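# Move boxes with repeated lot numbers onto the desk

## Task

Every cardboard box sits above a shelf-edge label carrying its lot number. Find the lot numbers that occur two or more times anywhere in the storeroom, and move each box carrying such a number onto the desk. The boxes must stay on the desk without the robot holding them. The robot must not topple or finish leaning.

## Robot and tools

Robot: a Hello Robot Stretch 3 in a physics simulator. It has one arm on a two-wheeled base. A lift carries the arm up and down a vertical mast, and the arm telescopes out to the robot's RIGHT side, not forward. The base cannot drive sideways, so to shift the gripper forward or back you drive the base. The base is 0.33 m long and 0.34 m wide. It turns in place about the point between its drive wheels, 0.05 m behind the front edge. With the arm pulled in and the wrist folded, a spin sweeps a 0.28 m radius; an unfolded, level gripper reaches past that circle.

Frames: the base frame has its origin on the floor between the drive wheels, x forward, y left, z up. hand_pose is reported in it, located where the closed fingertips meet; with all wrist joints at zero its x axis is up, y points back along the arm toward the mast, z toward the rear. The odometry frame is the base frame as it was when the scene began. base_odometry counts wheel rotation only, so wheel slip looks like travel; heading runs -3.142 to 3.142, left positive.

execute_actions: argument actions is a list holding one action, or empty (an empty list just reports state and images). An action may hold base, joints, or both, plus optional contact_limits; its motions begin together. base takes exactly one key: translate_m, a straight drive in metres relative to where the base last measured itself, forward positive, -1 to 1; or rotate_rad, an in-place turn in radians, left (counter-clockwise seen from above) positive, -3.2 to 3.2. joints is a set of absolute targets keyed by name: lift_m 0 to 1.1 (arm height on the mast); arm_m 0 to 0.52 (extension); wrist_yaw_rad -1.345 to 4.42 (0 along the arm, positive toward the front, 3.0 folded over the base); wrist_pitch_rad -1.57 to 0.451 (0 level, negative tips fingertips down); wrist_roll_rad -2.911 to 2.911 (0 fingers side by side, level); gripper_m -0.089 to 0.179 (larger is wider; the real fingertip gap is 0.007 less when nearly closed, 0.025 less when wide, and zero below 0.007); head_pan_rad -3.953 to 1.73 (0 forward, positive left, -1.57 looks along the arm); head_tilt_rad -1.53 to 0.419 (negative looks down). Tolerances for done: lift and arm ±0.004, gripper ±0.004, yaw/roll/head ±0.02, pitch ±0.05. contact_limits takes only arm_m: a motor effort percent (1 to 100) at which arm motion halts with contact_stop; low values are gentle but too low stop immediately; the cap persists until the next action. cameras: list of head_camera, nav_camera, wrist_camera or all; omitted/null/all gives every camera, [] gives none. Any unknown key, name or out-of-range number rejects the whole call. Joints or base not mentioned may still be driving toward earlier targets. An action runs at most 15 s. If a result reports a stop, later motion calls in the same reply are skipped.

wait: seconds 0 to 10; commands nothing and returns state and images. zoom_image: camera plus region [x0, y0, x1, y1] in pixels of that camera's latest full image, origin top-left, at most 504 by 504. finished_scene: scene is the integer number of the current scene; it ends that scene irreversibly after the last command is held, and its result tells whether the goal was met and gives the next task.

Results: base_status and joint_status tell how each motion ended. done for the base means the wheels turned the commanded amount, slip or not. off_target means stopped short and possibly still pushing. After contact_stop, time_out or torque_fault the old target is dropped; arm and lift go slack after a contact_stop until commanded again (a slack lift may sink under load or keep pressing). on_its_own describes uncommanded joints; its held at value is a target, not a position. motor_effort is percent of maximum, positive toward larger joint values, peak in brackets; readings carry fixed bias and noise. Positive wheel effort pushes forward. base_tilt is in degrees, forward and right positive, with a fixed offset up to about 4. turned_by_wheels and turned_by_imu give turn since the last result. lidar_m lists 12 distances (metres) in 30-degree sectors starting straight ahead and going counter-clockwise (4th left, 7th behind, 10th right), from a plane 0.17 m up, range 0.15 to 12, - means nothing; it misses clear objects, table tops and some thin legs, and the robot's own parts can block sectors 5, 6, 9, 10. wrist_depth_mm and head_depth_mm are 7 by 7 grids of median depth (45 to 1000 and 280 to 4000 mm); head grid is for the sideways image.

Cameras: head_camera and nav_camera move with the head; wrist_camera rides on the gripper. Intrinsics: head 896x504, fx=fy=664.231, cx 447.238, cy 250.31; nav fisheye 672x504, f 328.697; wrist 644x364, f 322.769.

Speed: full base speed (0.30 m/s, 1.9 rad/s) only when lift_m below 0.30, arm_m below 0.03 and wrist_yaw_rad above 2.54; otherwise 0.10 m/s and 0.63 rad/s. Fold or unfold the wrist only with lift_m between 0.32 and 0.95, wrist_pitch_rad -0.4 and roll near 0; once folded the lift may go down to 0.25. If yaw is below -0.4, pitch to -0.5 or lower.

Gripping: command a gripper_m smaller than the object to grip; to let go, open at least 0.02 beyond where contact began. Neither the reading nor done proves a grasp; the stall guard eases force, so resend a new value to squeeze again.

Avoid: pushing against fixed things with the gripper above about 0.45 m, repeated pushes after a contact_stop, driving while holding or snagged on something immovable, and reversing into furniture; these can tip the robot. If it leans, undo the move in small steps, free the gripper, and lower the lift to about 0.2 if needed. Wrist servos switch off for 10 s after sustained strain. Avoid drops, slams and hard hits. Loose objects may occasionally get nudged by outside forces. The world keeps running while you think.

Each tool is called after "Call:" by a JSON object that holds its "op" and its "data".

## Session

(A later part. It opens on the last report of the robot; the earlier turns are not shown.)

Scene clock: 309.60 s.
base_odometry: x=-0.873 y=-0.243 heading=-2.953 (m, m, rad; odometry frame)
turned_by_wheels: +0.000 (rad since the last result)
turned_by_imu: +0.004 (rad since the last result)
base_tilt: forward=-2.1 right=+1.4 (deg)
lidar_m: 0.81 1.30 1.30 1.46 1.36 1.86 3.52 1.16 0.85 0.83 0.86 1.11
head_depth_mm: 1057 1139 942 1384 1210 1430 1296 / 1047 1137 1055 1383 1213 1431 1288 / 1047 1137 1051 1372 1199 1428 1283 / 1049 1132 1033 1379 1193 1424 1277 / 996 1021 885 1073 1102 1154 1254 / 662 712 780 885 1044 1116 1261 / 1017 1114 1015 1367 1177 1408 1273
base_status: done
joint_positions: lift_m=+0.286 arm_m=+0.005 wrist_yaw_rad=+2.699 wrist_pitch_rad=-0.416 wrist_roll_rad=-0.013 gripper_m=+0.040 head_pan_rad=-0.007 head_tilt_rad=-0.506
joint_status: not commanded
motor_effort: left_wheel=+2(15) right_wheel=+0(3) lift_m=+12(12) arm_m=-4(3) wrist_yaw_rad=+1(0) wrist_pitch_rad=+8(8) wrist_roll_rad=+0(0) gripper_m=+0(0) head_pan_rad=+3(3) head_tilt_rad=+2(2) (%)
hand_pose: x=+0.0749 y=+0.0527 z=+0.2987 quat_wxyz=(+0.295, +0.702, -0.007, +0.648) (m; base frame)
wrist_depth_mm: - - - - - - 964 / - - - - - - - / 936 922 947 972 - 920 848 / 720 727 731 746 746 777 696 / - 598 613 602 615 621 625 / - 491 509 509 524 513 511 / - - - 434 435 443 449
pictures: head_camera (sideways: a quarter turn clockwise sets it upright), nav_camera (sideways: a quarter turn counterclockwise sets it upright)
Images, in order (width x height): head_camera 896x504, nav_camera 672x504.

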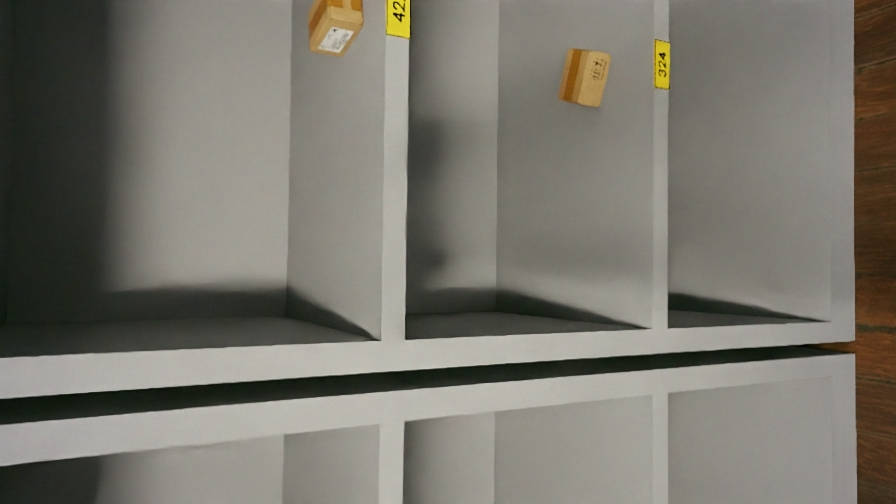

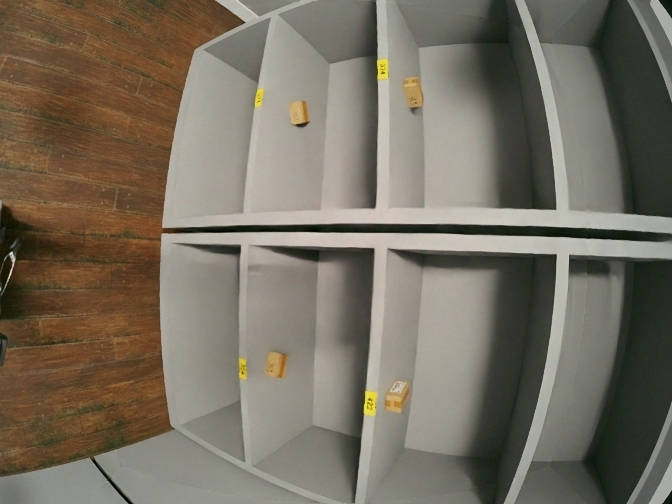

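Call:
{"op": "execute_actions", "data": {"actions": [{"base":{"translate_m":0.27}}], "cameras": []}}

Call:
{"op": "execute_actions", "data": {"actions": [{"base":{"rotate_rad":1.58},"joints":{"head_pan_rad":-1.57,"head_tilt_rad":-0.9}}], "cameras": []}}

Call:
{"op": "execute_actions", "data": {"actions": [{"base":{"translate_m":-0.28},"joints":{"lift_m":0.56}}], "cameras": []}}

Call:
{"op": "execute_actions", "data": {"actions": [{"joints":{"wrist_yaw_rad":0,"wrist_pitch_rad":-0.25,"gripper_m":0.179}}], "cameras": ["head_camera","wrist_camera"]}}

Scene clock: 320.23 s.
base_odometry: x=-1.138 y=-0.293 heading=-2.953 (m, m, rad; odometry frame)
turned_by_wheels: +0.000 (rad since the last result)
turned_by_imu: +0.001 (rad since the last result)
base_tilt: forward=-2.0 right=+1.3 (deg)
lidar_m: 0.54 0.55 1.16 1.46 1.52 1.56 3.79 1.17 0.86 0.83 0.86 1.02
head_depth_mm: 811 883 940 673 1160 898 853 / 812 883 940 667 1157 946 849 / 808 876 937 662 1162 951 845 / 810 876 935 658 1150 947 846 / 790 858 884 655 1066 885 827 / 430 458 497 558 626 709 806 / 422 457 503 549 624 886 835
base_status: done
joint_positions: lift_m=+0.286 arm_m=+0.005 wrist_yaw_rad=+2.699 wrist_pitch_rad=-0.416 wrist_roll_rad=-0.013 gripper_m=+0.040 head_pan_rad=-0.007 head_tilt_rad=-0.506
joint_status: not commanded
motor_effort: left_wheel=+1(14) right_wheel=-1(4) lift_m=+11(12) arm_m=-3(3) wrist_yaw_rad=+1(3) wrist_pitch_rad=+8(8) wrist_roll_rad=+0(0) gripper_m=+0(1) head_pan_rad=+3(3) head_tilt_rad=+2(2) (%)
hand_pose: x=+0.0749 y=+0.0527 z=+0.2987 quat_wxyz=(+0.295, +0.702, -0.007, +0.648) (m; base frame)
wrist_depth_mm: - - - - - 963 756 / - - - - - - 415 / 929 936 960 - 870 839 444 / 721 722 731 743 715 633 451 / - 591 620 607 625 573 475 / - 492 506 501 527 513 469 / - - - 432 438 440 449
pictures: none
No camera images: the call's "cameras" was empty. Leave "cameras" out to get every camera's image.

Scene clock: 322.50 s.
base_odometry: x=-1.138 y=-0.293 heading=-1.373 (m, m, rad; odometry frame)
turned_by_wheels: +1.580 (rad since the last result)
turned_by_imu: +1.569 (rad since the last result)
base_tilt: forward=-2.0 right=+1.4 (deg)
lidar_m: 1.46 1.52 1.56 3.78 1.15 0.85 0.83 0.87 1.02 0.54 0.55 1.15
head_depth_mm: 760 578 1123 954 1320 1269 1136 / 759 575 1132 991 1315 1269 1135 / 753 571 1130 988 1315 1270 1170 / 747 567 1141 981 1332 1262 1170 / 653 558 749 825 1112 1241 1119 / 457 535 654 827 1287 1249 1121 / 459 536 1120 967 1321 1249 1126
base_status: done
joint_positions: lift_m=+0.286 arm_m=+0.005 wrist_yaw_rad=+2.699 wrist_pitch_rad=-0.416 wrist_roll_rad=-0.013 gripper_m=+0.040 head_pan_rad=-1.563 head_tilt_rad=-0.889
joint_status: all done
motor_effort: left_wheel=-3(13) right_wheel=+2(8) lift_m=+12(11) arm_m=-3(4) wrist_yaw_rad=+2(2) wrist_pitch_rad=+8(8) wrist_roll_rad=+0(0) gripper_m=+1(1) head_pan_rad=-4(43) head_tilt_rad=-3(20) (%)
hand_pose: x=+0.0749 y=+0.0527 z=+0.2987 quat_wxyz=(+0.295, +0.702, -0.007, +0.648) (m; base frame)
wrist_depth_mm: - - - - - - - / - - - - - - - / 943 934 962 977 - - - / 722 713 734 748 765 763 781 / - 585 612 599 612 614 619 / - 498 504 497 525 516 520 / - - - 432 435 443 445
pictures: none
No camera images: the call's "cameras" was empty. Leave "cameras" out to get every camera's image.

Scene clock: 326.53 s.
base_odometry: x=-1.193 y=-0.019 heading=-1.373 (m, m, rad; odometry frame)
turned_by_wheels: +0.000 (rad since the last result)
turned_by_imu: -0.002 (rad since the last result)
base_tilt: forward=-2.3 right=+1.4 (deg)
lidar_m: 1.74 1.76 2.14 1.97 0.76 0.56 0.54 0.57 0.71 0.98 0.64 1.41
head_depth_mm: 765 580 1132 995 1288 1264 1145 / 758 573 1121 987 1314 1253 - / 751 556 1128 965 1311 1266 - / 743 567 1125 958 1302 1265 - / 741 566 1127 980 1297 1267 1109 / 732 559 1129 971 1320 1248 1123 / 726 556 1094 968 1164 1240 1121
base_status: done
joint_positions: lift_m=+0.559 arm_m=+0.005 wrist_yaw_rad=+2.699 wrist_pitch_rad=-0.416 wrist_roll_rad=-0.013 gripper_m=+0.040 head_pan_rad=-1.563 head_tilt_rad=-0.889
joint_status: all done
motor_effort: left_wheel=-2(17) right_wheel=+1(4) lift_m=+41(41) arm_m=-4(2) wrist_yaw_rad=+0(1) wrist_pitch_rad=+8(8) wrist_roll_rad=+0(0) gripper_m=+1(0) head_pan_rad=-3(3) head_tilt_rad=-3(3) (%)
hand_pose: x=+0.0749 y=+0.0527 z=+0.5723 quat_wxyz=(+0.295, +0.702, -0.007, +0.648) (m; base frame)
wrist_depth_mm: - - - - - - - / - - - - - - - / - - - - - - - / - - - - - - - / - 923 - - - - - / - 825 830 823 859 836 836 / - 739 705 705 721 725 731
pictures: none
No camera images: the call's "cameras" was empty. Leave "cameras" out to get every camera's image.

Scene clock: 328.90 s.
base_odometry: x=-1.193 y=-0.019 heading=-1.373 (m, m, rad; odometry frame)
turned_by_wheels: +0.000 (rad since the last result)
turned_by_imu: +0.000 (rad since the last result)
base_tilt: forward=-2.1 right=+1.2 (deg)
lidar_m: 1.74 1.76 2.15 1.98 0.76 0.56 0.54 0.57 0.71 0.98 0.64 1.41
head_depth_mm: 762 579 1125 993 1301 1259 1139 / 755 573 1125 986 1313 1257 - / 750 559 1120 965 1303 1258 - / 745 567 1129 957 1302 - - / 737 564 1128 974 1328 1249 1127 / 731 560 1130 971 1316 1254 1124 / 725 555 1091 971 1160 1235 1122
base_status: not commanded
joint_positions: lift_m=+0.559 arm_m=+0.005 wrist_yaw_rad=+0.002 wrist_pitch_rad=-0.274 wrist_roll_rad=-0.013 gripper_m=+0.179 head_pan_rad=-1.563 head_tilt_rad=-0.889
joint_status: all done
motor_effort: left_wheel=-3(3) right_wheel=+2(2) lift_m=+41(41) arm_m=-3(3) wrist_yaw_rad=-1(1) wrist_pitch_rad=+12(12) wrist_roll_rad=+0(0) gripper_m=+0(95) head_pan_rad=-3(3) head_tilt_rad=-4(3) (%)
hand_pose: x=-0.0211 y=-0.3904 z=+0.6053 quat_wxyz=(+0.705, +0.098, -0.695, -0.096) (m; base frame)
wrist_depth_mm: 436 625 650 650 645 629 559 / 435 630 691 695 687 674 547 / 444 560 585 597 603 638 535 / 379 390 396 400 398 414 425 / 330 326 332 328 321 326 321 / - 766 846 858 865 860 502 / 462 652 706 698 727 709 478
pictures: head_camera (sideways: a quarter turn clockwise sets it upright), wrist_camera
Images, in order (width x height): head_camera 896x504, wrist_camera 644x364.

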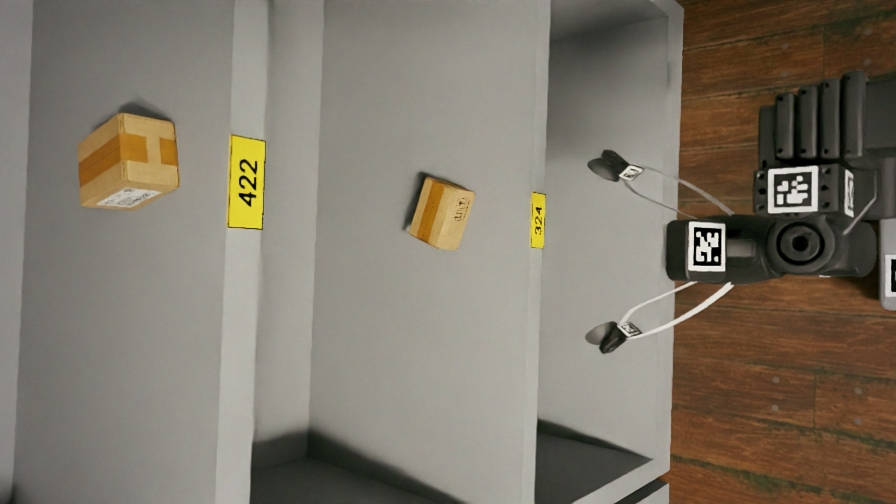

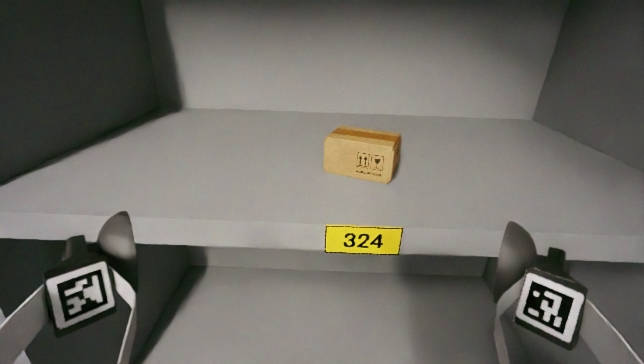

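Call:
{"op": "execute_actions", "data": {"actions": [{"base":{"translate_m":0.03},"joints":{"wrist_yaw_rad":-0.35,"lift_m":0.51,"arm_m":0.16}}], "cameras": ["head_camera","wrist_camera"]}}

Scene clock: 337.10 s.
base_odometry: x=-1.187 y=-0.048 heading=-1.373 (m, m, rad; odometry frame)
turned_by_wheels: +0.000 (rad since the last result)
turned_by_imu: +0.000 (rad since the last result)
base_tilt: forward=-2.0 right=+1.3 (deg)
lidar_m: 1.71 1.73 2.42 2.08 0.80 0.59 0.58 0.60 0.74 0.98 0.62 1.38
head_depth_mm: 762 579 1127 992 1306 1264 1141 / 759 558 1126 992 1305 1265 1153 / 752 571 1127 944 1093 1234 1152 / 743 569 1130 977 1275 1236 1136 / 738 564 1137 980 1330 1258 1124 / 731 561 1128 972 1325 1247 1129 / 722 556 1024 949 1097 1243 1121
base_status: done
joint_positions: lift_m=+0.511 arm_m=+0.160 wrist_yaw_rad=-0.349 wrist_pitch_rad=-0.274 wrist_roll_rad=-0.013 gripper_m=+0.179 head_pan_rad=-1.563 head_tilt_rad=-0.889
joint_status: all done
motor_effort: left_wheel=-3(6) right_wheel=+1(4) lift_m=+11(35) arm_m=+2(3) wrist_yaw_rad=-1(0) wrist_pitch_rad=+11(11) wrist_roll_rad=+0(0) gripper_m=+1(0) head_pan_rad=-3(3) head_tilt_rad=-3(3) (%)
hand_pose: x=-0.1037 y=-0.5303 z=+0.5570 quat_wxyz=(+0.678, -0.025, -0.702, -0.217) (m; base frame)
wrist_depth_mm: 435 465 498 538 593 510 385 / 451 493 527 581 631 509 394 / 396 414 287 398 446 465 389 / 274 278 253 256 295 303 309 / 211 213 216 219 223 235 248 / - 172 173 176 194 214 405 / 139 149 162 185 670 612 398
pictures: head_camera (sideways: a quarter turn clockwise sets it upright), wrist_camera
Images, in order (width x height): head_camera 896x504, wrist_camera 644x364.

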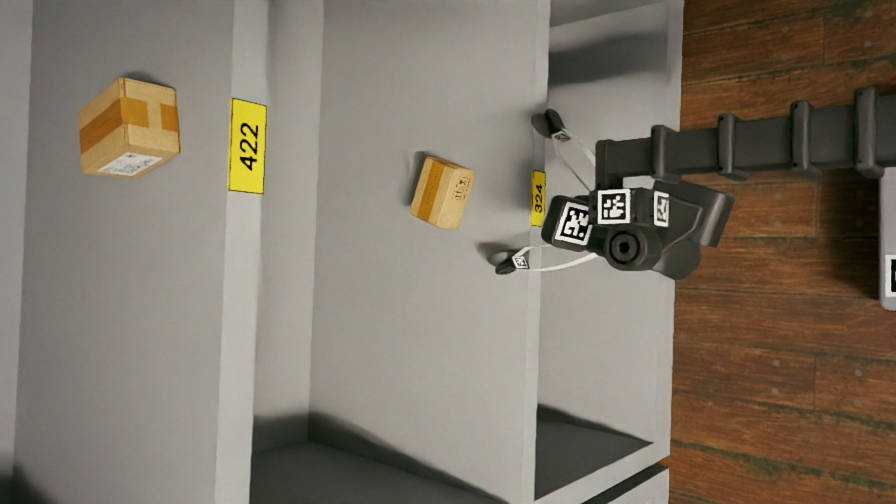

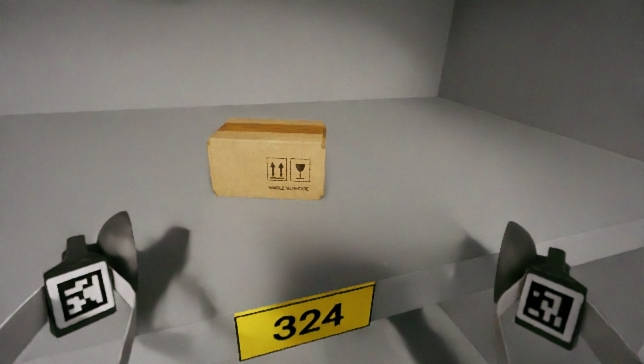

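Call:
{"op": "execute_actions", "data": {"actions": [{"joints":{"arm_m":0.295}}], "cameras": ["wrist_camera"]}}

Call:
{"op": "execute_actions", "data": {"actions": [{"joints":{"gripper_m":0.065}}], "cameras": ["wrist_camera"]}}

Call:
{"op": "execute_actions", "data": {"actions": [{"joints":{"lift_m":0.55}}], "cameras": ["wrist_camera"]}}

Scene clock: 344.53 s.
base_odometry: x=-1.187 y=-0.048 heading=-1.373 (m, m, rad; odometry frame)
turned_by_wheels: +0.000 (rad since the last result)
turned_by_imu: +0.000 (rad since the last result)
base_tilt: forward=-2.1 right=+1.3 (deg)
lidar_m: 1.71 1.74 2.43 2.08 0.80 0.59 0.57 0.60 0.74 0.98 0.62 1.38
head_depth_mm: 764 579 1121 999 1294 1259 1147 / 753 558 1124 991 1330 1262 1152 / 747 570 1131 963 - 1261 1139 / 744 568 1131 1004 1315 1263 1145 / 737 564 1133 980 1323 1258 1124 / 732 560 1133 972 1315 1252 1128 / 724 555 1024 949 1106 1234 1118
base_status: not commanded
joint_positions: lift_m=+0.511 arm_m=+0.295 wrist_yaw_rad=-0.349 wrist_pitch_rad=-0.274 wrist_roll_rad=-0.013 gripper_m=+0.179 head_pan_rad=-1.563 head_tilt_rad=-0.889
joint_status: all done
motor_effort: left_wheel=-3(3) right_wheel=+1(1) lift_m=+12(12) arm_m=+2(1) wrist_yaw_rad=+0(0) wrist_pitch_rad=+11(11) wrist_roll_rad=+0(0) gripper_m=+1(1) head_pan_rad=-3(3) head_tilt_rad=-4(4) (%)
hand_pose: x=-0.1037 y=-0.6653 z=+0.5570 quat_wxyz=(+0.678, -0.025, -0.702, -0.217) (m; base frame)
wrist_depth_mm: 332 353 380 413 449 481 386 / 350 371 406 441 494 505 392 / 361 380 416 428 444 459 389 / 274 278 283 175 293 300 306 / 209 213 145 132 140 236 228 / - 170 139 133 134 178 180 / 137 143 142 141 142 148 150
pictures: wrist_camera
Images, in order (width x height): wrist_camera 644x364.

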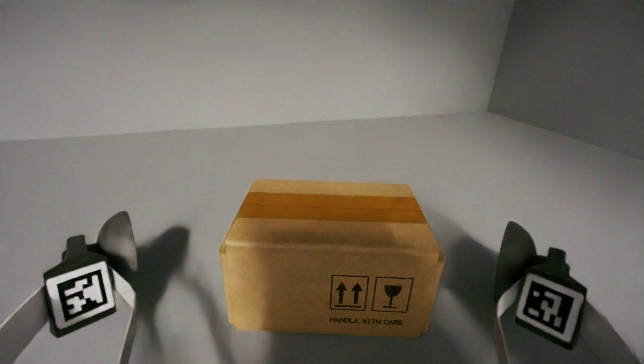

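Scene clock: 346.17 s.
base_odometry: x=-1.187 y=-0.048 heading=-1.373 (m, m, rad; odometry frame)
turned_by_wheels: +0.000 (rad since the last result)
turned_by_imu: +0.000 (rad since the last result)
base_tilt: forward=-1.8 right=+1.3 (deg)
lidar_m: 1.71 1.74 2.42 2.08 0.80 0.60 0.58 0.60 0.73 0.98 0.62 1.38
head_depth_mm: 761 579 1123 991 1302 1256 1139 / 756 558 1130 989 1315 1247 1152 / 749 571 1122 963 - 1266 1137 / 744 566 1128 1003 1304 1256 1137 / 737 564 1128 979 1332 1249 1132 / 735 559 1128 970 1330 1253 1118 / 726 556 1021 943 1102 1240 1124
base_status: not commanded
joint_positions: lift_m=+0.511 arm_m=+0.295 wrist_yaw_rad=-0.350 wrist_pitch_rad=-0.273 wrist_roll_rad=-0.013 gripper_m=+0.066 head_pan_rad=-1.563 head_tilt_rad=-0.889
joint_status: all done
motor_effort: left_wheel=-3(3) right_wheel=+2(2) lift_m=+11(12) arm_m=+1(2) wrist_yaw_rad=+0(1) wrist_pitch_rad=+11(11) wrist_roll_rad=+0(0) gripper_m=-17(98) head_pan_rad=-3(3) head_tilt_rad=-4(4) (%)
hand_pose: x=-0.1039 y=-0.6653 z=+0.5570 quat_wxyz=(+0.678, -0.025, -0.702, -0.217) (m; base frame)
wrist_depth_mm: 331 355 378 416 451 481 392 / 351 373 407 446 488 510 398 / 362 381 416 433 438 461 395 / 273 277 281 175 296 302 308 / 208 212 131 132 140 226 227 / 169 175 134 133 132 179 180 / 142 142 142 141 143 148 150
pictures: wrist_camera
Images, in order (width x height): wrist_camera 644x364.

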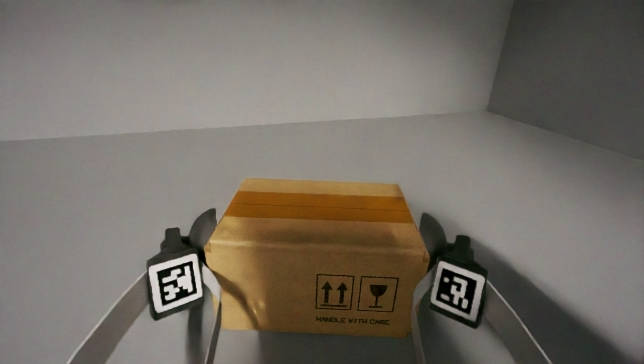

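Scene clock: 347.33 s.
base_odometry: x=-1.187 y=-0.048 heading=-1.373 (m, m, rad; odometry frame)
turned_by_wheels: +0.000 (rad since the last result)
turned_by_imu: +0.000 (rad since the last result)
base_tilt: forward=-2.0 right=+1.4 (deg)
lidar_m: 1.71 1.74 2.42 2.08 0.80 0.59 0.58 0.60 0.74 0.98 0.62 1.38
head_depth_mm: 762 580 1126 996 1305 1272 1139 / 757 558 1124 990 1313 1252 1151 / 750 569 1126 913 1309 1258 1142 / 745 566 1136 1002 1310 1260 1143 / 738 563 1126 975 1327 1261 1125 / 733 560 1126 972 1317 1255 1131 / 724 557 1023 942 1101 1242 1116
base_status: not commanded
joint_positions: lift_m=+0.549 arm_m=+0.295 wrist_yaw_rad=-0.350 wrist_pitch_rad=-0.276 wrist_roll_rad=-0.013 gripper_m=+0.066 head_pan_rad=-1.563 head_tilt_rad=-0.889
joint_status: all done
motor_effort: left_wheel=-4(2) right_wheel=+1(1) lift_m=+41(43) arm_m=+2(2) wrist_yaw_rad=+1(1) wrist_pitch_rad=+12(13) wrist_roll_rad=+0(0) gripper_m=-18(17) head_pan_rad=-3(3) head_tilt_rad=-3(3) (%)
hand_pose: x=-0.1038 y=-0.6650 z=+0.5949 quat_wxyz=(+0.678, -0.024, -0.702, -0.218) (m; base frame)
wrist_depth_mm: 330 355 380 416 453 480 389 / 350 376 405 446 489 518 395 / 370 400 431 472 526 505 405 / 348 360 363 176 383 389 379 / 271 274 131 131 140 289 294 / 217 230 134 133 131 232 234 / 189 184 180 176 184 190 194
pictures: wrist_camera
Images, in order (width x height): wrist_camera 644x364.

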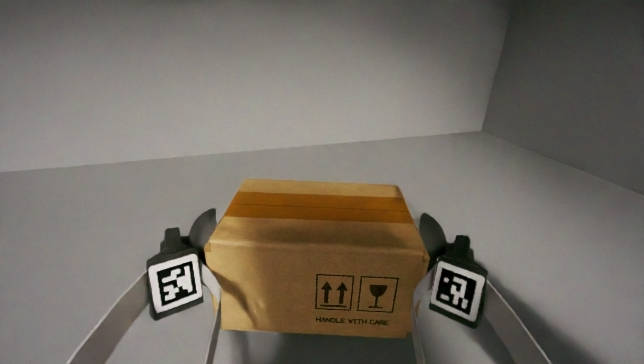

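Call:
{"op": "execute_actions", "data": {"actions": [{"joints":{"arm_m":0.005,"wrist_yaw_rad":0,"gripper_m":0.058}}], "cameras": []}}

Call:
{"op": "execute_actions", "data": {"actions": [{"base":{"rotate_rad":1.29},"joints":{"head_tilt_rad":-0.7}}], "cameras": []}}

Call:
{"op": "execute_actions", "data": {"actions": [{"base":{"translate_m":1.0},"joints":{"lift_m":0.78}}], "cameras": ["nav_camera"]}}

Call:
{"op": "execute_actions", "data": {"actions": [{"base":{"translate_m":0.74}}], "cameras": []}}

Call:
{"op": "execute_actions", "data": {"actions": [{"base":{"rotate_rad":0.29}}]}}

Scene clock: 361.37 s.
base_odometry: x=-1.187 y=-0.048 heading=-1.373 (m, m, rad; odometry frame)
turned_by_wheels: +0.000 (rad since the last result)
turned_by_imu: -0.001 (rad since the last result)
base_tilt: forward=-2.3 right=+1.3 (deg)
lidar_m: 1.71 1.73 2.41 2.08 0.80 0.59 0.58 0.60 0.74 0.98 0.62 1.38
head_depth_mm: 764 579 1124 993 1291 1260 1142 / 754 559 1124 993 1320 1254 - / 751 569 1127 987 1308 1257 - / 744 567 1131 986 742 - - / 737 562 1135 978 1323 1250 1128 / 731 559 1126 972 1320 1251 1127 / 723 555 1023 949 1098 1239 1120
base_status: not commanded
joint_positions: lift_m=+0.549 arm_m=+0.005 wrist_yaw_rad=+0.000 wrist_pitch_rad=-0.277 wrist_roll_rad=-0.013 gripper_m=+0.059 head_pan_rad=-1.563 head_tilt_rad=-0.889
joint_status: all done
motor_effort: left_wheel=-3(4) right_wheel=+2(2) lift_m=+42(41) arm_m=-3(1) wrist_yaw_rad=+1(2) wrist_pitch_rad=+13(12) wrist_roll_rad=+0(1) gripper_m=-21(59) head_pan_rad=-3(3) head_tilt_rad=-3(3) (%)
hand_pose: x=-0.0216 y=-0.3902 z=+0.5947 quat_wxyz=(+0.705, +0.098, -0.695, -0.097) (m; base frame)
wrist_depth_mm: 399 577 645 639 646 633 582 / 403 578 679 684 700 675 585 / 407 512 543 558 574 602 555 / 357 363 368 176 382 387 397 / 378 330 130 132 141 323 319 / 419 533 134 133 132 784 573 / 414 657 677 658 705 690 554
pictures: none
No camera images: the call's "cameras" was empty. Leave "cameras" out to get every camera's image.

Scene clock: 364.37 s.
base_odometry: x=-1.187 y=-0.048 heading=-0.083 (m, m, rad; odometry frame)
turned_by_wheels: +1.290 (rad since the last result)
turned_by_imu: +1.285 (rad since the last result)
base_tilt: forward=-2.2 right=+1.5 (deg)
lidar_m: 2.76 1.14 0.66 0.57 0.58 0.67 0.98 0.65 0.62 1.38 1.71 1.74
head_depth_mm: 1212 983 1518 1215 1081 1318 1137 / 1182 1326 1468 1310 1569 1358 1210 / 1541 1697 1509 1767 1630 1392 1198 / 1529 1739 1975 2029 1651 1381 1219 / 1503 1666 1892 2027 1649 1380 1187 / 1449 1622 1838 1996 1633 1369 1185 / 1408 1566 1782 1940 1627 1369 1180
base_status: done
joint_positions: lift_m=+0.549 arm_m=+0.005 wrist_yaw_rad=+0.000 wrist_pitch_rad=-0.277 wrist_roll_rad=-0.013 gripper_m=+0.059 head_pan_rad=-1.563 head_tilt_rad=-0.705
joint_status: all done
motor_effort: left_wheel=-3(10) right_wheel=+2(5) lift_m=+41(40) arm_m=-4(4) wrist_yaw_rad=+0(0) wrist_pitch_rad=+12(12) wrist_roll_rad=+0(0) gripper_m=-21(21) head_pan_rad=-3(3) head_tilt_rad=+2(13) (%)
hand_pose: x=-0.0216 y=-0.3902 z=+0.5947 quat_wxyz=(+0.705, +0.098, -0.695, -0.097) (m; base frame)
wrist_depth_mm: - - - - - - 802 / - - - - - - 810 / - - - - - 634 615 / - - - 177 - - 427 / - - 131 132 140 - 839 / 889 956 135 133 131 885 802 / 765 776 743 738 758 716 424
pictures: none
No camera images: the call's "cameras" was empty. Leave "cameras" out to get every camera's image.

Scene clock: 375.93 s.
base_odometry: x=-0.191 y=-0.132 heading=-0.084 (m, m, rad; odometry frame)
turned_by_wheels: +0.000 (rad since the last result)
turned_by_imu: +0.002 (rad since the last result)
base_tilt: forward=-1.9 right=+1.3 (deg)
lidar_m: 2.82 1.62 0.95 0.82 0.83 0.96 1.68 1.51 1.68 1.48 1.03 1.25
head_depth_mm: 1398 1592 1847 2009 1669 1392 - / 1357 1540 1754 1988 1677 1401 - / 1325 1482 1711 1916 1684 1397 - / 1292 1451 1663 1893 560 - - / 1275 1429 1625 1837 1657 1373 1196 / 1243 1386 1573 1816 1641 1371 1188 / 1215 1359 1488 1674 1544 1343 1190
base_status: done
joint_positions: lift_m=+0.779 arm_m=+0.005 wrist_yaw_rad=+0.000 wrist_pitch_rad=-0.277 wrist_roll_rad=-0.013 gripper_m=+0.059 head_pan_rad=-1.563 head_tilt_rad=-0.705
joint_status: all done
motor_effort: left_wheel=-4(7) right_wheel=+1(4) lift_m=+42(42) arm_m=-4(3) wrist_yaw_rad=+1(1) wrist_pitch_rad=+13(13) wrist_roll_rad=+0(0) gripper_m=-21(20) head_pan_rad=-3(3) head_tilt_rad=+1(1) (%)
hand_pose: x=-0.0216 y=-0.3902 z=+0.8247 quat_wxyz=(+0.705, +0.098, -0.695, -0.097) (m; base frame)
wrist_depth_mm: 957 - - - - - - / - - - - - - - / 658 744 - - - - - / 446 - - 176 - - - / - - 131 132 140 - - / - - 135 133 132 - - / - 954 - 978 - - -
pictures: nav_camera (sideways: a quarter turn counterclockwise sets it upright)
Images, in order (width x height): nav_camera 672x504.

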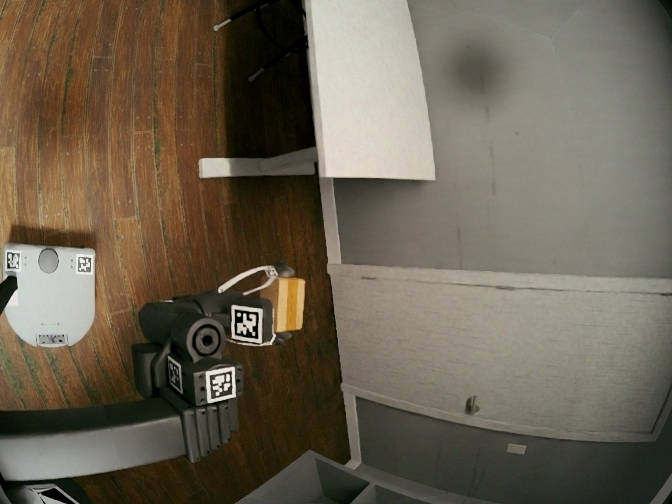

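Scene clock: 384.90 s.
base_odometry: x=+0.547 y=-0.194 heading=-0.084 (m, m, rad; odometry frame)
turned_by_wheels: +0.000 (rad since the last result)
turned_by_imu: +0.002 (rad since the last result)
base_tilt: forward=-2.0 right=+1.1 (deg)
lidar_m: 2.08 2.09 1.16 1.01 1.01 1.18 2.10 2.38 0.95 0.83 0.69 1.13
head_depth_mm: 1233 1396 1546 915 1592 1401 - / 1198 1357 1189 910 1486 1365 - / 1163 1311 1189 907 764 1390 - / 1138 1286 1181 901 561 - - / 1107 1241 1178 894 747 1382 1190 / 1080 1211 1168 889 742 1381 1193 / 1061 1184 1153 887 722 1348 1186
base_status: done
joint_positions: lift_m=+0.779 arm_m=+0.005 wrist_yaw_rad=+0.000 wrist_pitch_rad=-0.277 wrist_roll_rad=-0.013 gripper_m=+0.059 head_pan_rad=-1.563 head_tilt_rad=-0.705
joint_status: not commanded
motor_effort: left_wheel=-3(7) right_wheel=+2(4) lift_m=+41(42) arm_m=-3(3) wrist_yaw_rad=+0(1) wrist_pitch_rad=+13(13) wrist_roll_rad=+0(0) gripper_m=-20(20) head_pan_rad=-3(3) head_tilt_rad=+2(2) (%)
hand_pose: x=-0.0216 y=-0.3902 z=+0.8247 quat_wxyz=(+0.705, +0.098, -0.695, -0.097) (m; base frame)
wrist_depth_mm: 832 854 918 957 - - - / 856 935 953 - - - - / 659 669 679 688 731 - - / 449 455 460 176 482 494 - / 340 347 130 132 140 388 413 / 278 289 134 133 132 - - / - - 973 967 - - -
pictures: none
No camera images: the call's "cameras" was empty. Leave "cameras" out to get every camera's image.

Scene clock: 386.30 s.
base_odometry: x=+0.547 y=-0.194 heading=+0.206 (m, m, rad; odometry frame)
turned_by_wheels: +0.290 (rad since the last result)
turned_by_imu: +0.289 (rad since the last result)
base_tilt: forward=-2.1 right=+1.2 (deg)
lidar_m: 2.09 1.37 1.04 1.01 1.06 1.50 2.23 1.74 0.95 0.83 0.69 1.93
head_depth_mm: 1089 1219 1203 915 757 1366 - / 1090 1218 1192 910 760 1391 - / 1094 1226 1179 905 749 1392 - / 1099 1237 1176 901 562 - - / 1102 1236 1170 894 749 1374 1190 / 1109 1245 1162 890 762 1334 1185 / 1113 1249 1156 884 784 1377 1187
base_status: done
joint_positions: lift_m=+0.779 arm_m=+0.005 wrist_yaw_rad=+0.000 wrist_pitch_rad=-0.277 wrist_roll_rad=-0.013 gripper_m=+0.059 head_pan_rad=-1.563 head_tilt_rad=-0.705
joint_status: not commanded
motor_effort: left_wheel=-3(11) right_wheel=+1(4) lift_m=+42(42) arm_m=-3(3) wrist_yaw_rad=+2(0) wrist_pitch_rad=+13(13) wrist_roll_rad=+0(0) gripper_m=-20(20) head_pan_rad=-3(3) head_tilt_rad=+2(2) (%)
hand_pose: x=-0.0216 y=-0.3902 z=+0.8247 quat_wxyz=(+0.705, +0.098, -0.695, -0.097) (m; base frame)
wrist_depth_mm: 957 943 932 929 909 874 896 / - - - 997 970 957 926 / 659 671 688 709 736 752 - / 446 453 455 175 480 489 499 / 341 346 130 132 140 365 371 / 889 - 134 133 132 303 297 / 933 - 969 970 - - -
pictures: head_camera (sideways: a quarter turn clockwise sets it upright), nav_camera (sideways: a quarter turn counterclockwise sets it upright), wrist_camera
Images, in order (width x height): head_camera 896x504, nav_camera 672x504, wrist_camera 644x364.

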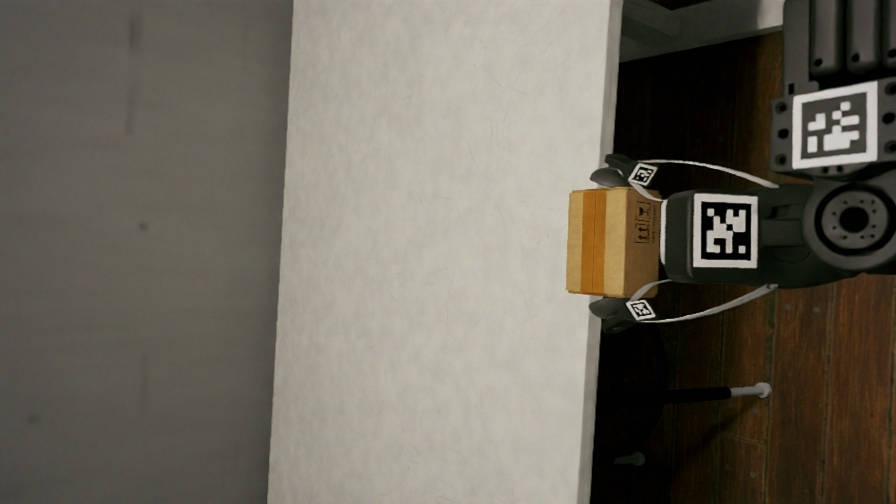

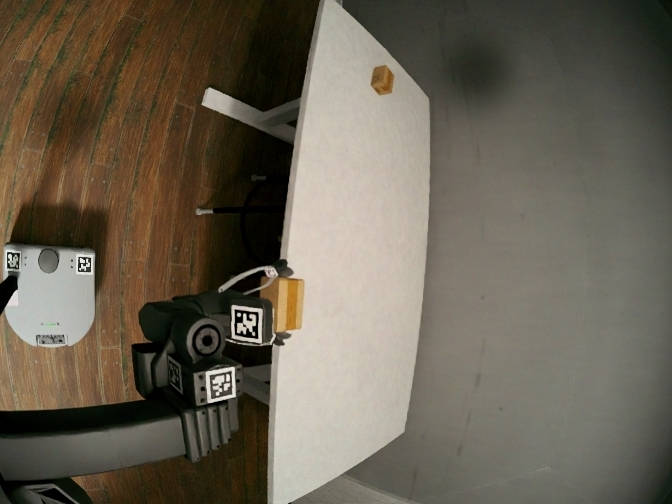

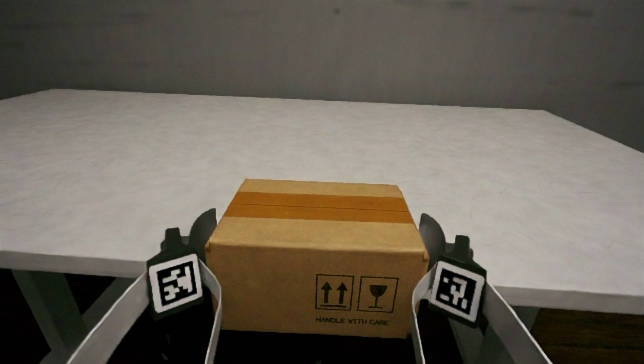

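Call:
{"op": "execute_actions", "data": {"actions": [{"joints":{"arm_m":0.3}}], "cameras": []}}

Call:
{"op": "execute_actions", "data": {"actions": [{"joints":{"lift_m":0.703}}], "cameras": []}}

Call:
{"op": "execute_actions", "data": {"actions": [{"joints":{"gripper_m":0.17}}], "cameras": []}}

Call:
{"op": "execute_actions", "data": {"actions": [{"joints":{"arm_m":0.005,"lift_m":0.75}}], "cameras": ["wrist_camera"]}}

Scene clock: 399.43 s.
base_odometry: x=+0.547 y=-0.194 heading=+0.206 (m, m, rad; odometry frame)
turned_by_wheels: +0.000 (rad since the last result)
turned_by_imu: -0.001 (rad since the last result)
base_tilt: forward=-2.1 right=+1.4 (deg)
lidar_m: 2.09 1.37 1.04 1.01 1.06 1.50 2.22 1.74 0.95 0.83 0.69 1.93
head_depth_mm: 1087 1223 1199 914 777 - - / 1092 1225 1185 977 - 1359 1187 / 1103 1225 1191 - 749 1395 1199 / 1099 1238 1178 - 749 1381 1193 / 1101 1247 1170 892 766 1379 1185 / 1113 1246 1154 889 764 1349 1191 / 1116 1258 1160 887 783 1376 1195
base_status: not commanded
joint_positions: lift_m=+0.779 arm_m=+0.300 wrist_yaw_rad=+0.000 wrist_pitch_rad=-0.277 wrist_roll_rad=-0.013 gripper_m=+0.059 head_pan_rad=-1.563 head_tilt_rad=-0.705
joint_status: all done
motor_effort: left_wheel=-4(3) right_wheel=+1(2) lift_m=+41(41) arm_m=+2(2) wrist_yaw_rad=+1(0) wrist_pitch_rad=+13(13) wrist_roll_rad=+0(0) gripper_m=-20(20) head_pan_rad=-3(3) head_tilt_rad=+2(2) (%)
hand_pose: x=-0.0215 y=-0.6845 z=+0.8247 quat_wxyz=(+0.705, +0.098, -0.695, -0.097) (m; base frame)
wrist_depth_mm: 699 677 664 658 656 649 639 / 743 725 723 717 709 694 675 / 643 657 669 685 722 716 727 / 444 451 465 176 481 486 495 / 339 341 131 132 140 365 369 / 274 287 134 133 132 291 294 / 231 231 228 223 231 242 245
pictures: none
No camera images: the call's "cameras" was empty. Leave "cameras" out to get every camera's image.

Scene clock: 400.97 s.
base_odometry: x=+0.547 y=-0.194 heading=+0.206 (m, m, rad; odometry frame)
turned_by_wheels: +0.000 (rad since the last result)
turned_by_imu: +0.000 (rad since the last result)
base_tilt: forward=-2.1 right=+1.3 (deg)
lidar_m: 2.09 1.36 1.04 1.01 1.06 1.50 2.23 1.73 0.94 0.83 0.69 1.93
head_depth_mm: 1082 1219 1202 912 757 1353 1215 / 1092 1227 1189 912 768 - - / 1096 1232 1188 935 1524 1385 1201 / 1094 1234 1179 904 1525 1378 1191 / 1109 1248 1179 894 769 1373 1185 / 1113 1253 1164 890 763 1349 1186 / 1109 1247 1158 886 785 1369 1186
base_status: not commanded
joint_positions: lift_m=+0.704 arm_m=+0.300 wrist_yaw_rad=+0.000 wrist_pitch_rad=-0.277 wrist_roll_rad=-0.013 gripper_m=+0.059 head_pan_rad=-1.563 head_tilt_rad=-0.705
joint_status: all done
motor_effort: left_wheel=-3(3) right_wheel=+1(2) lift_m=+13(35) arm_m=+2(2) wrist_yaw_rad=+1(0) wrist_pitch_rad=+13(13) wrist_roll_rad=+0(0) gripper_m=-20(20) head_pan_rad=-3(3) head_tilt_rad=+1(2) (%)
hand_pose: x=-0.0215 y=-0.6845 z=+0.7491 quat_wxyz=(+0.705, +0.099, -0.695, -0.097) (m; base frame)
wrist_depth_mm: 687 682 674 668 657 643 644 / 714 699 706 713 696 681 692 / 409 421 433 445 459 475 485 / 284 289 292 177 303 314 321 / 216 220 130 132 141 234 236 / 175 183 134 133 132 187 188 / 148 148 145 143 147 154 156
pictures: none
No camera images: the call's "cameras" was empty. Leave "cameras" out to get every camera's image.

Scene clock: 402.57 s.
base_odometry: x=+0.547 y=-0.194 heading=+0.206 (m, m, rad; odometry frame)
turned_by_wheels: +0.000 (rad since the last result)
turned_by_imu: +0.000 (rad since the last result)
base_tilt: forward=-2.1 right=+1.5 (deg)
lidar_m: 2.08 1.37 1.04 1.01 1.06 1.50 2.23 1.74 0.94 0.83 0.69 1.93
head_depth_mm: 1093 1216 1207 913 757 1355 1219 / 1096 1222 1199 911 767 - - / 1094 1226 1182 957 1523 1379 1202 / 1101 1230 1179 951 1525 1385 1194 / 1105 1242 1166 897 768 1374 1194 / 1110 1248 1166 890 764 1337 1192 / 1109 1243 1158 885 784 1367 1194
base_status: not commanded
joint_positions: lift_m=+0.704 arm_m=+0.300 wrist_yaw_rad=+0.000 wrist_pitch_rad=-0.275 wrist_roll_rad=-0.013 gripper_m=+0.170 head_pan_rad=-1.563 head_tilt_rad=-0.705
joint_status: all done
motor_effort: left_wheel=-4(2) right_wheel=+2(2) lift_m=+12(12) arm_m=+2(1) wrist_yaw_rad=+0(0) wrist_pitch_rad=+12(13) wrist_roll_rad=+0(0) gripper_m=+1(97) head_pan_rad=-3(3) head_tilt_rad=+2(2) (%)
hand_pose: x=-0.0215 y=-0.6847 z=+0.7496 quat_wxyz=(+0.705, +0.098, -0.695, -0.097) (m; base frame)
wrist_depth_mm: 679 688 660 656 668 663 639 / 724 711 699 704 694 691 701 / 420 430 438 448 465 478 493 / 287 291 298 305 309 312 323 / 218 233 148 142 160 246 237 / - 179 136 133 134 186 189 / 144 149 146 143 145 152 157
pictures: none
No camera images: the call's "cameras" was empty. Leave "cameras" out to get every camera's image.

Scene clock: 405.97 s.
base_odometry: x=+0.547 y=-0.194 heading=+0.206 (m, m, rad; odometry frame)
turned_by_wheels: +0.000 (rad since the last result)
turned_by_imu: +0.000 (rad since the last result)
base_tilt: forward=-2.0 right=+1.2 (deg)
lidar_m: 2.09 1.37 1.04 1.01 1.06 1.50 2.22 1.74 0.94 0.83 0.69 1.93
head_depth_mm: 1086 1219 1205 912 758 1365 1250 / 1094 1231 1189 906 756 1398 1271 / 1091 1230 1188 904 774 1399 - / 1099 1241 1183 831 770 1441 - / 1105 1244 1168 898 766 1371 1187 / 1110 1246 1168 890 768 1337 1184 / 1116 1253 1158 883 783 1364 1187
base_status: not commanded
joint_positions: lift_m=+0.749 arm_m=+0.005 wrist_yaw_rad=+0.000 wrist_pitch_rad=-0.273 wrist_roll_rad=-0.013 gripper_m=+0.170 head_pan_rad=-1.563 head_tilt_rad=-0.705
joint_status: all done
motor_effort: left_wheel=-3(3) right_wheel=+2(1) lift_m=+40(43) arm_m=-3(8) wrist_yaw_rad=+1(1) wrist_pitch_rad=+11(12) wrist_roll_rad=+0(0) gripper_m=+1(0) head_pan_rad=-3(3) head_tilt_rad=+2(1) (%)
hand_pose: x=-0.0215 y=-0.3905 z=+0.7956 quat_wxyz=(+0.705, +0.097, -0.696, -0.096) (m; base frame)
wrist_depth_mm: 980 988 913 932 914 896 910 / - 973 979 973 968 936 966 / 567 585 602 548 634 646 665 / 389 392 407 409 418 428 436 / 316 313 305 305 314 331 320 / 843 - - - - - 284 / 938 - - - - - -
pictures: wrist_camera
Images, in order (width x height): wrist_camera 644x364.

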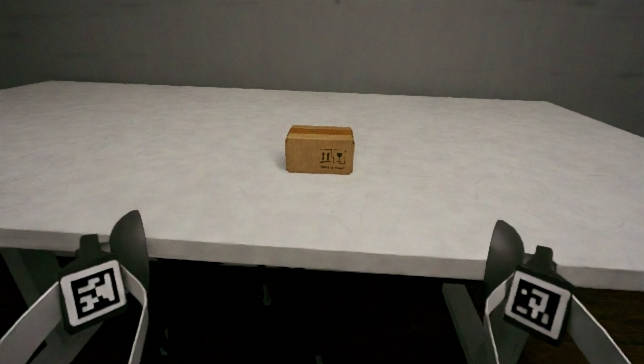

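Call:
{"op": "execute_actions", "data": {"actions": [{"base":{"rotate_rad":0.207},"joints":{"lift_m":1.02,"head_pan_rad":-3.0,"head_tilt_rad":-0.6}}], "cameras": []}}

Call:
{"op": "execute_actions", "data": {"actions": [{"base":{"translate_m":-1.0}}], "cameras": ["nav_camera"]}}

Call:
{"op": "execute_actions", "data": {"actions": [{"base":{"translate_m":-0.7},"joints":{"head_pan_rad":-1.57,"head_tilt_rad":-0.5}}], "cameras": []}}

Call:
{"op": "execute_actions", "data": {"actions": [{"base":{"rotate_rad":-1.785}}]}}

Scene clock: 418.93 s.
base_odometry: x=+0.547 y=-0.194 heading=+0.413 (m, m, rad; odometry frame)
turned_by_wheels: +0.207 (rad since the last result)
turned_by_imu: +0.206 (rad since the last result)
base_tilt: forward=-2.0 right=+1.3 (deg)
lidar_m: 2.09 1.17 1.01 1.01 1.16 2.00 2.24 0.95 0.94 0.69 1.13 2.09
head_depth_mm: 2244 2408 - - - - - / 2293 2499 - - - - - / 2349 2541 2837 2552 - - - / 2451 2704 2696 2542 - - - / 2420 2611 2814 2558 - - 1179 / 2030 2162 2321 2465 - - 1189 / 1733 1826 1970 2053 - - 1191
base_status: done
joint_positions: lift_m=+1.019 arm_m=+0.005 wrist_yaw_rad=+0.000 wrist_pitch_rad=-0.273 wrist_roll_rad=-0.013 gripper_m=+0.170 head_pan_rad=-2.993 head_tilt_rad=-0.606
joint_status: all done
motor_effort: left_wheel=-2(10) right_wheel=+2(4) lift_m=+41(42) arm_m=-4(3) wrist_yaw_rad=+2(0) wrist_pitch_rad=+11(11) wrist_roll_rad=+1(0) gripper_m=+0(0) head_pan_rad=-3(41) head_tilt_rad=+2(10) (%)
hand_pose: x=-0.0215 y=-0.3905 z=+1.0657 quat_wxyz=(+0.705, +0.097, -0.696, -0.096) (m; base frame)
wrist_depth_mm: - - - 946 905 845 785 / - - - - 978 873 831 / - - - - - 945 911 / - - - - - - 941 / 727 770 740 761 784 815 785 / 616 612 606 616 594 620 643 / - 512 509 513 515 516 527
pictures: none
No camera images: the call's "cameras" was empty. Leave "cameras" out to get every camera's image.

Scene clock: 429.87 s.
base_odometry: x=-0.369 y=-0.595 heading=+0.413 (m, m, rad; odometry frame)
turned_by_wheels: +0.000 (rad since the last result)
turned_by_imu: -0.005 (rad since the last result)
base_tilt: forward=-2.1 right=+1.3 (deg)
lidar_m: 3.07 1.47 1.26 1.26 1.45 1.27 1.39 1.20 1.02 1.05 0.74 1.15
head_depth_mm: 1404 1342 - - - - - / 1447 1393 - - - - - / 1487 1569 1785 1497 - - - / 1355 1432 1669 1564 - - - / 1604 1757 1968 1901 - - 1181 / 1633 1752 1924 2023 - - 1190 / 1414 1510 1610 1692 - - 1187
base_status: done
joint_positions: lift_m=+1.019 arm_m=+0.005 wrist_yaw_rad=+0.000 wrist_pitch_rad=-0.273 wrist_roll_rad=-0.013 gripper_m=+0.170 head_pan_rad=-2.993 head_tilt_rad=-0.606
joint_status: not commanded
motor_effort: left_wheel=-2(10) right_wheel=+2(2) lift_m=+41(41) arm_m=-4(4) wrist_yaw_rad=+1(0) wrist_pitch_rad=+11(11) wrist_roll_rad=+0(1) gripper_m=+0(1) head_pan_rad=-4(4) head_tilt_rad=+2(2) (%)
hand_pose: x=-0.0215 y=-0.3905 z=+1.0657 quat_wxyz=(+0.705, +0.097, -0.696, -0.096) (m; base frame)
wrist_depth_mm: 893 818 775 730 680 620 594 / - 902 840 784 739 662 630 / - 964 908 849 759 692 670 / 968 974 945 885 836 762 709 / 738 778 775 970 877 791 769 / 616 596 - - 923 885 803 / 477 522 - - - 959 831
pictures: nav_camera (sideways: a quarter turn counterclockwise sets it upright)
Images, in order (width x height): nav_camera 672x504.

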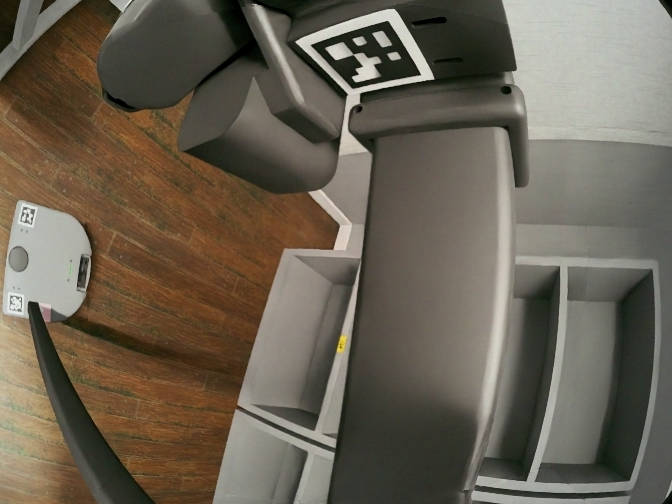

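Scene clock: 437.83 s.
base_odometry: x=-1.011 y=-0.876 heading=+0.413 (m, m, rad; odometry frame)
turned_by_wheels: +0.000 (rad since the last result)
turned_by_imu: -0.003 (rad since the last result)
base_tilt: forward=-2.1 right=+1.4 (deg)
lidar_m: 2.95 1.68 1.43 1.43 0.71 0.83 0.86 0.71 0.86 0.85 0.98 1.22
head_depth_mm: 674 729 792 - - - - / 686 744 813 885 - - - / 701 762 826 888 - - - / 719 778 851 915 - - - / 733 798 875 970 1078 1259 1324 / 752 817 897 994 1154 1286 1311 / 767 833 921 1022 1174 1345 1311
base_status: done
joint_positions: lift_m=+1.019 arm_m=+0.005 wrist_yaw_rad=+0.000 wrist_pitch_rad=-0.273 wrist_roll_rad=-0.013 gripper_m=+0.170 head_pan_rad=-1.577 head_tilt_rad=-0.508
joint_status: all done
motor_effort: left_wheel=-1(10) right_wheel=+1(2) lift_m=+40(41) arm_m=-3(3) wrist_yaw_rad=+0(0) wrist_pitch_rad=+11(11) wrist_roll_rad=+0(0) gripper_m=+0(1) head_pan_rad=+3(43) head_tilt_rad=+2(9) (%)
hand_pose: x=-0.0215 y=-0.3905 z=+1.0657 quat_wxyz=(+0.705, +0.097, -0.696, -0.096) (m; base frame)
wrist_depth_mm: 691 621 582 560 523 490 462 / 749 677 631 588 550 520 483 / 833 746 679 623 597 547 516 / 911 832 735 683 635 576 546 / - 886 784 723 673 614 589 / - - 871 793 719 684 637 / - - 965 878 799 729 685
pictures: none
No camera images: the call's "cameras" was empty. Leave "cameras" out to get every camera's image.

Scene clock: 441.60 s.
base_odometry: x=-1.011 y=-0.876 heading=-1.372 (m, m, rad; odometry frame)
turned_by_wheels: -1.785 (rad since the last result)
turned_by_imu: -1.780 (rad since the last result)
base_tilt: forward=-2.3 right=+1.4 (deg)
lidar_m: 0.85 0.89 1.22 1.72 1.99 1.48 1.43 1.42 0.71 1.02 0.70 0.88
head_depth_mm: 842 918 972 - - - - / 844 916 968 701 - - - / 846 914 962 736 - - - / 840 919 963 731 - - - / 839 916 964 655 1179 915 1175 / 843 916 956 651 1139 937 1184 / 840 915 963 643 1171 935 1175
base_status: done
joint_positions: lift_m=+1.019 arm_m=+0.005 wrist_yaw_rad=+0.000 wrist_pitch_rad=-0.273 wrist_roll_rad=-0.013 gripper_m=+0.170 head_pan_rad=-1.577 head_tilt_rad=-0.507
joint_status: not commanded
motor_effort: left_wheel=+3(10) right_wheel=-2(4) lift_m=+41(41) arm_m=-3(4) wrist_yaw_rad=+0(1) wrist_pitch_rad=+11(11) wrist_roll_rad=+0(0) gripper_m=+0(1) head_pan_rad=+3(3) head_tilt_rad=+2(3) (%)
hand_pose: x=-0.0215 y=-0.3905 z=+1.0657 quat_wxyz=(+0.705, +0.097, -0.696, -0.096) (m; base frame)
wrist_depth_mm: 494 669 680 682 673 670 483 / 501 703 732 729 715 690 481 / 493 576 597 508 628 640 479 / 387 395 404 414 417 425 430 / 479 599 928 902 368 363 362 / 484 822 839 865 869 819 446 / 540 689 726 700 721 688 443
pictures: head_camera (sideways: a quarter turn clockwise sets it upright), nav_camera (sideways: a quarter turn counterclockwise sets it upright), wrist_camera
Images, in order (width x height): head_camera 896x504, nav_camera 672x504, wrist_camera 644x364.

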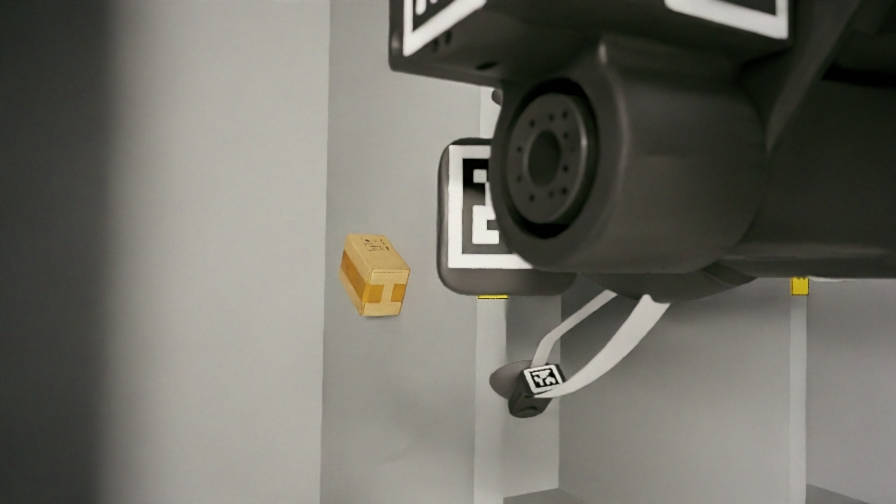

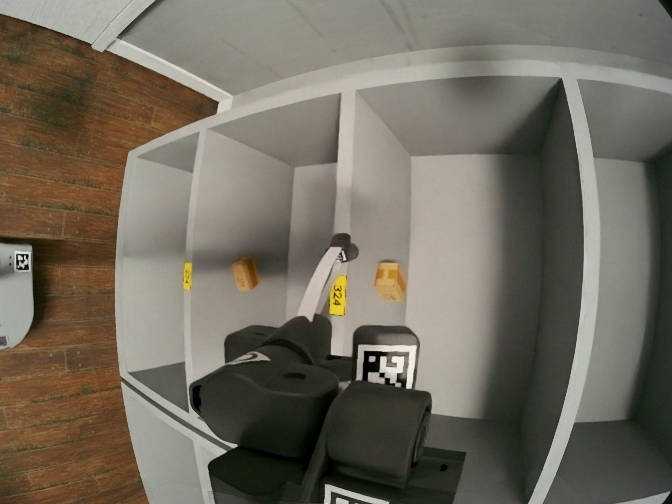

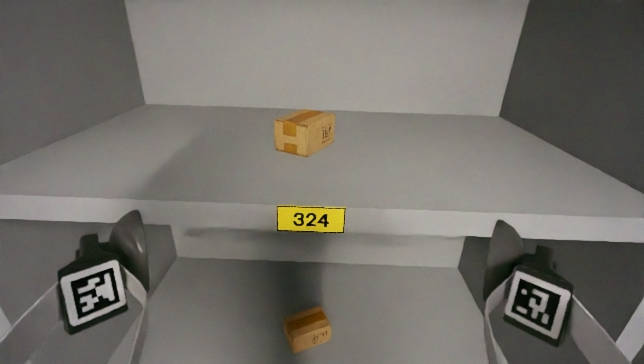

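Call:
{"op": "execute_actions", "data": {"actions": [{"base":{"translate_m":0.14},"joints":{"wrist_yaw_rad":-0.65,"wrist_pitch_rad":-0.5,"lift_m":1.04,"arm_m":0.2}}], "cameras": ["wrist_camera","head_camera"]}}

Scene clock: 454.37 s.
base_odometry: x=-0.983 y=-1.013 heading=-1.372 (m, m, rad; odometry frame)
turned_by_wheels: +0.000 (rad since the last result)
turned_by_imu: +0.000 (rad since the last result)
base_tilt: forward=-2.2 right=+1.3 (deg)
lidar_m: 0.71 0.74 1.06 1.18 2.19 1.63 1.57 0.80 0.82 0.99 0.63 0.73
head_depth_mm: 847 909 - 668 1189 952 1201 / 848 896 - - 1187 946 1197 / 843 909 - - 1190 943 1192 / 846 917 - - 1187 940 1187 / 846 920 967 653 1186 937 1187 / 847 918 967 685 1145 936 1168 / 821 854 859 681 882 882 903
base_status: done
joint_positions: lift_m=+1.039 arm_m=+0.200 wrist_yaw_rad=-0.649 wrist_pitch_rad=-0.513 wrist_roll_rad=-0.013 gripper_m=+0.170 head_pan_rad=-1.577 head_tilt_rad=-0.507
joint_status: all done
motor_effort: left_wheel=+3(11) right_wheel=-2(2) lift_m=+41(39) arm_m=+2(3) wrist_yaw_rad=+0(2) wrist_pitch_rad=+6(11) wrist_roll_rad=+0(0) gripper_m=+0(0) head_pan_rad=+3(3) head_tilt_rad=+2(3) (%)
hand_pose: x=-0.1493 y=-0.5130 z=+1.0312 quat_wxyz=(+0.596, -0.045, -0.701, -0.389) (m; base frame)
wrist_depth_mm: 432 490 553 624 552 444 388 / 414 323 428 437 454 433 487 / 320 295 329 334 341 383 - / 261 265 269 269 304 556 - / 220 228 223 253 757 647 - / - 197 224 711 697 777 - / 171 206 596 616 859 - -
pictures: head_camera (sideways: a quarter turn clockwise sets it upright), wrist_camera
Images, in order (width x height): head_camera 896x504, wrist_camera 644x364.

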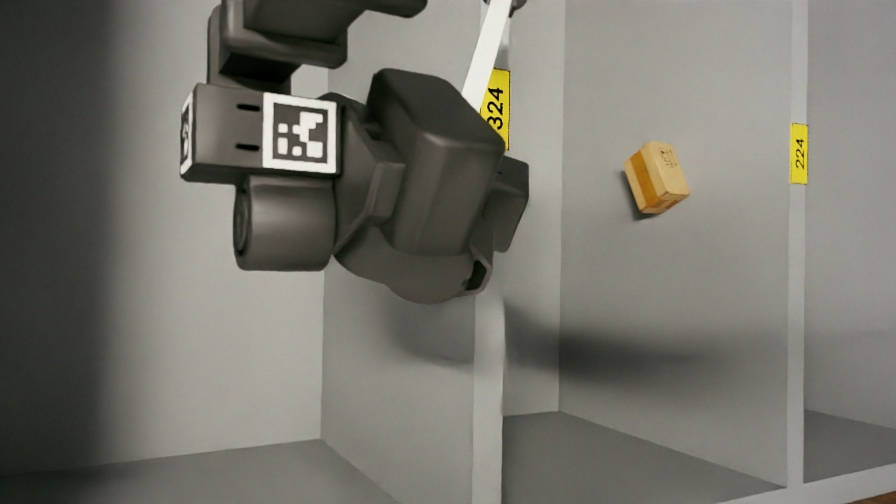

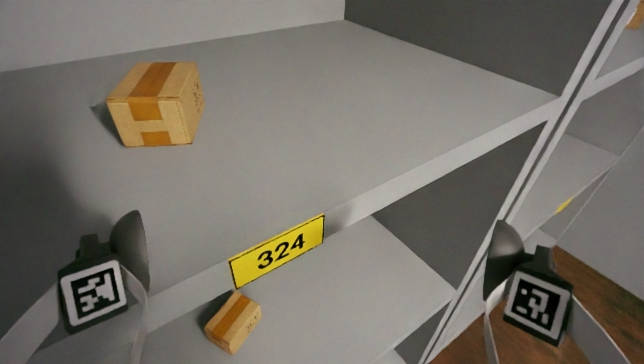

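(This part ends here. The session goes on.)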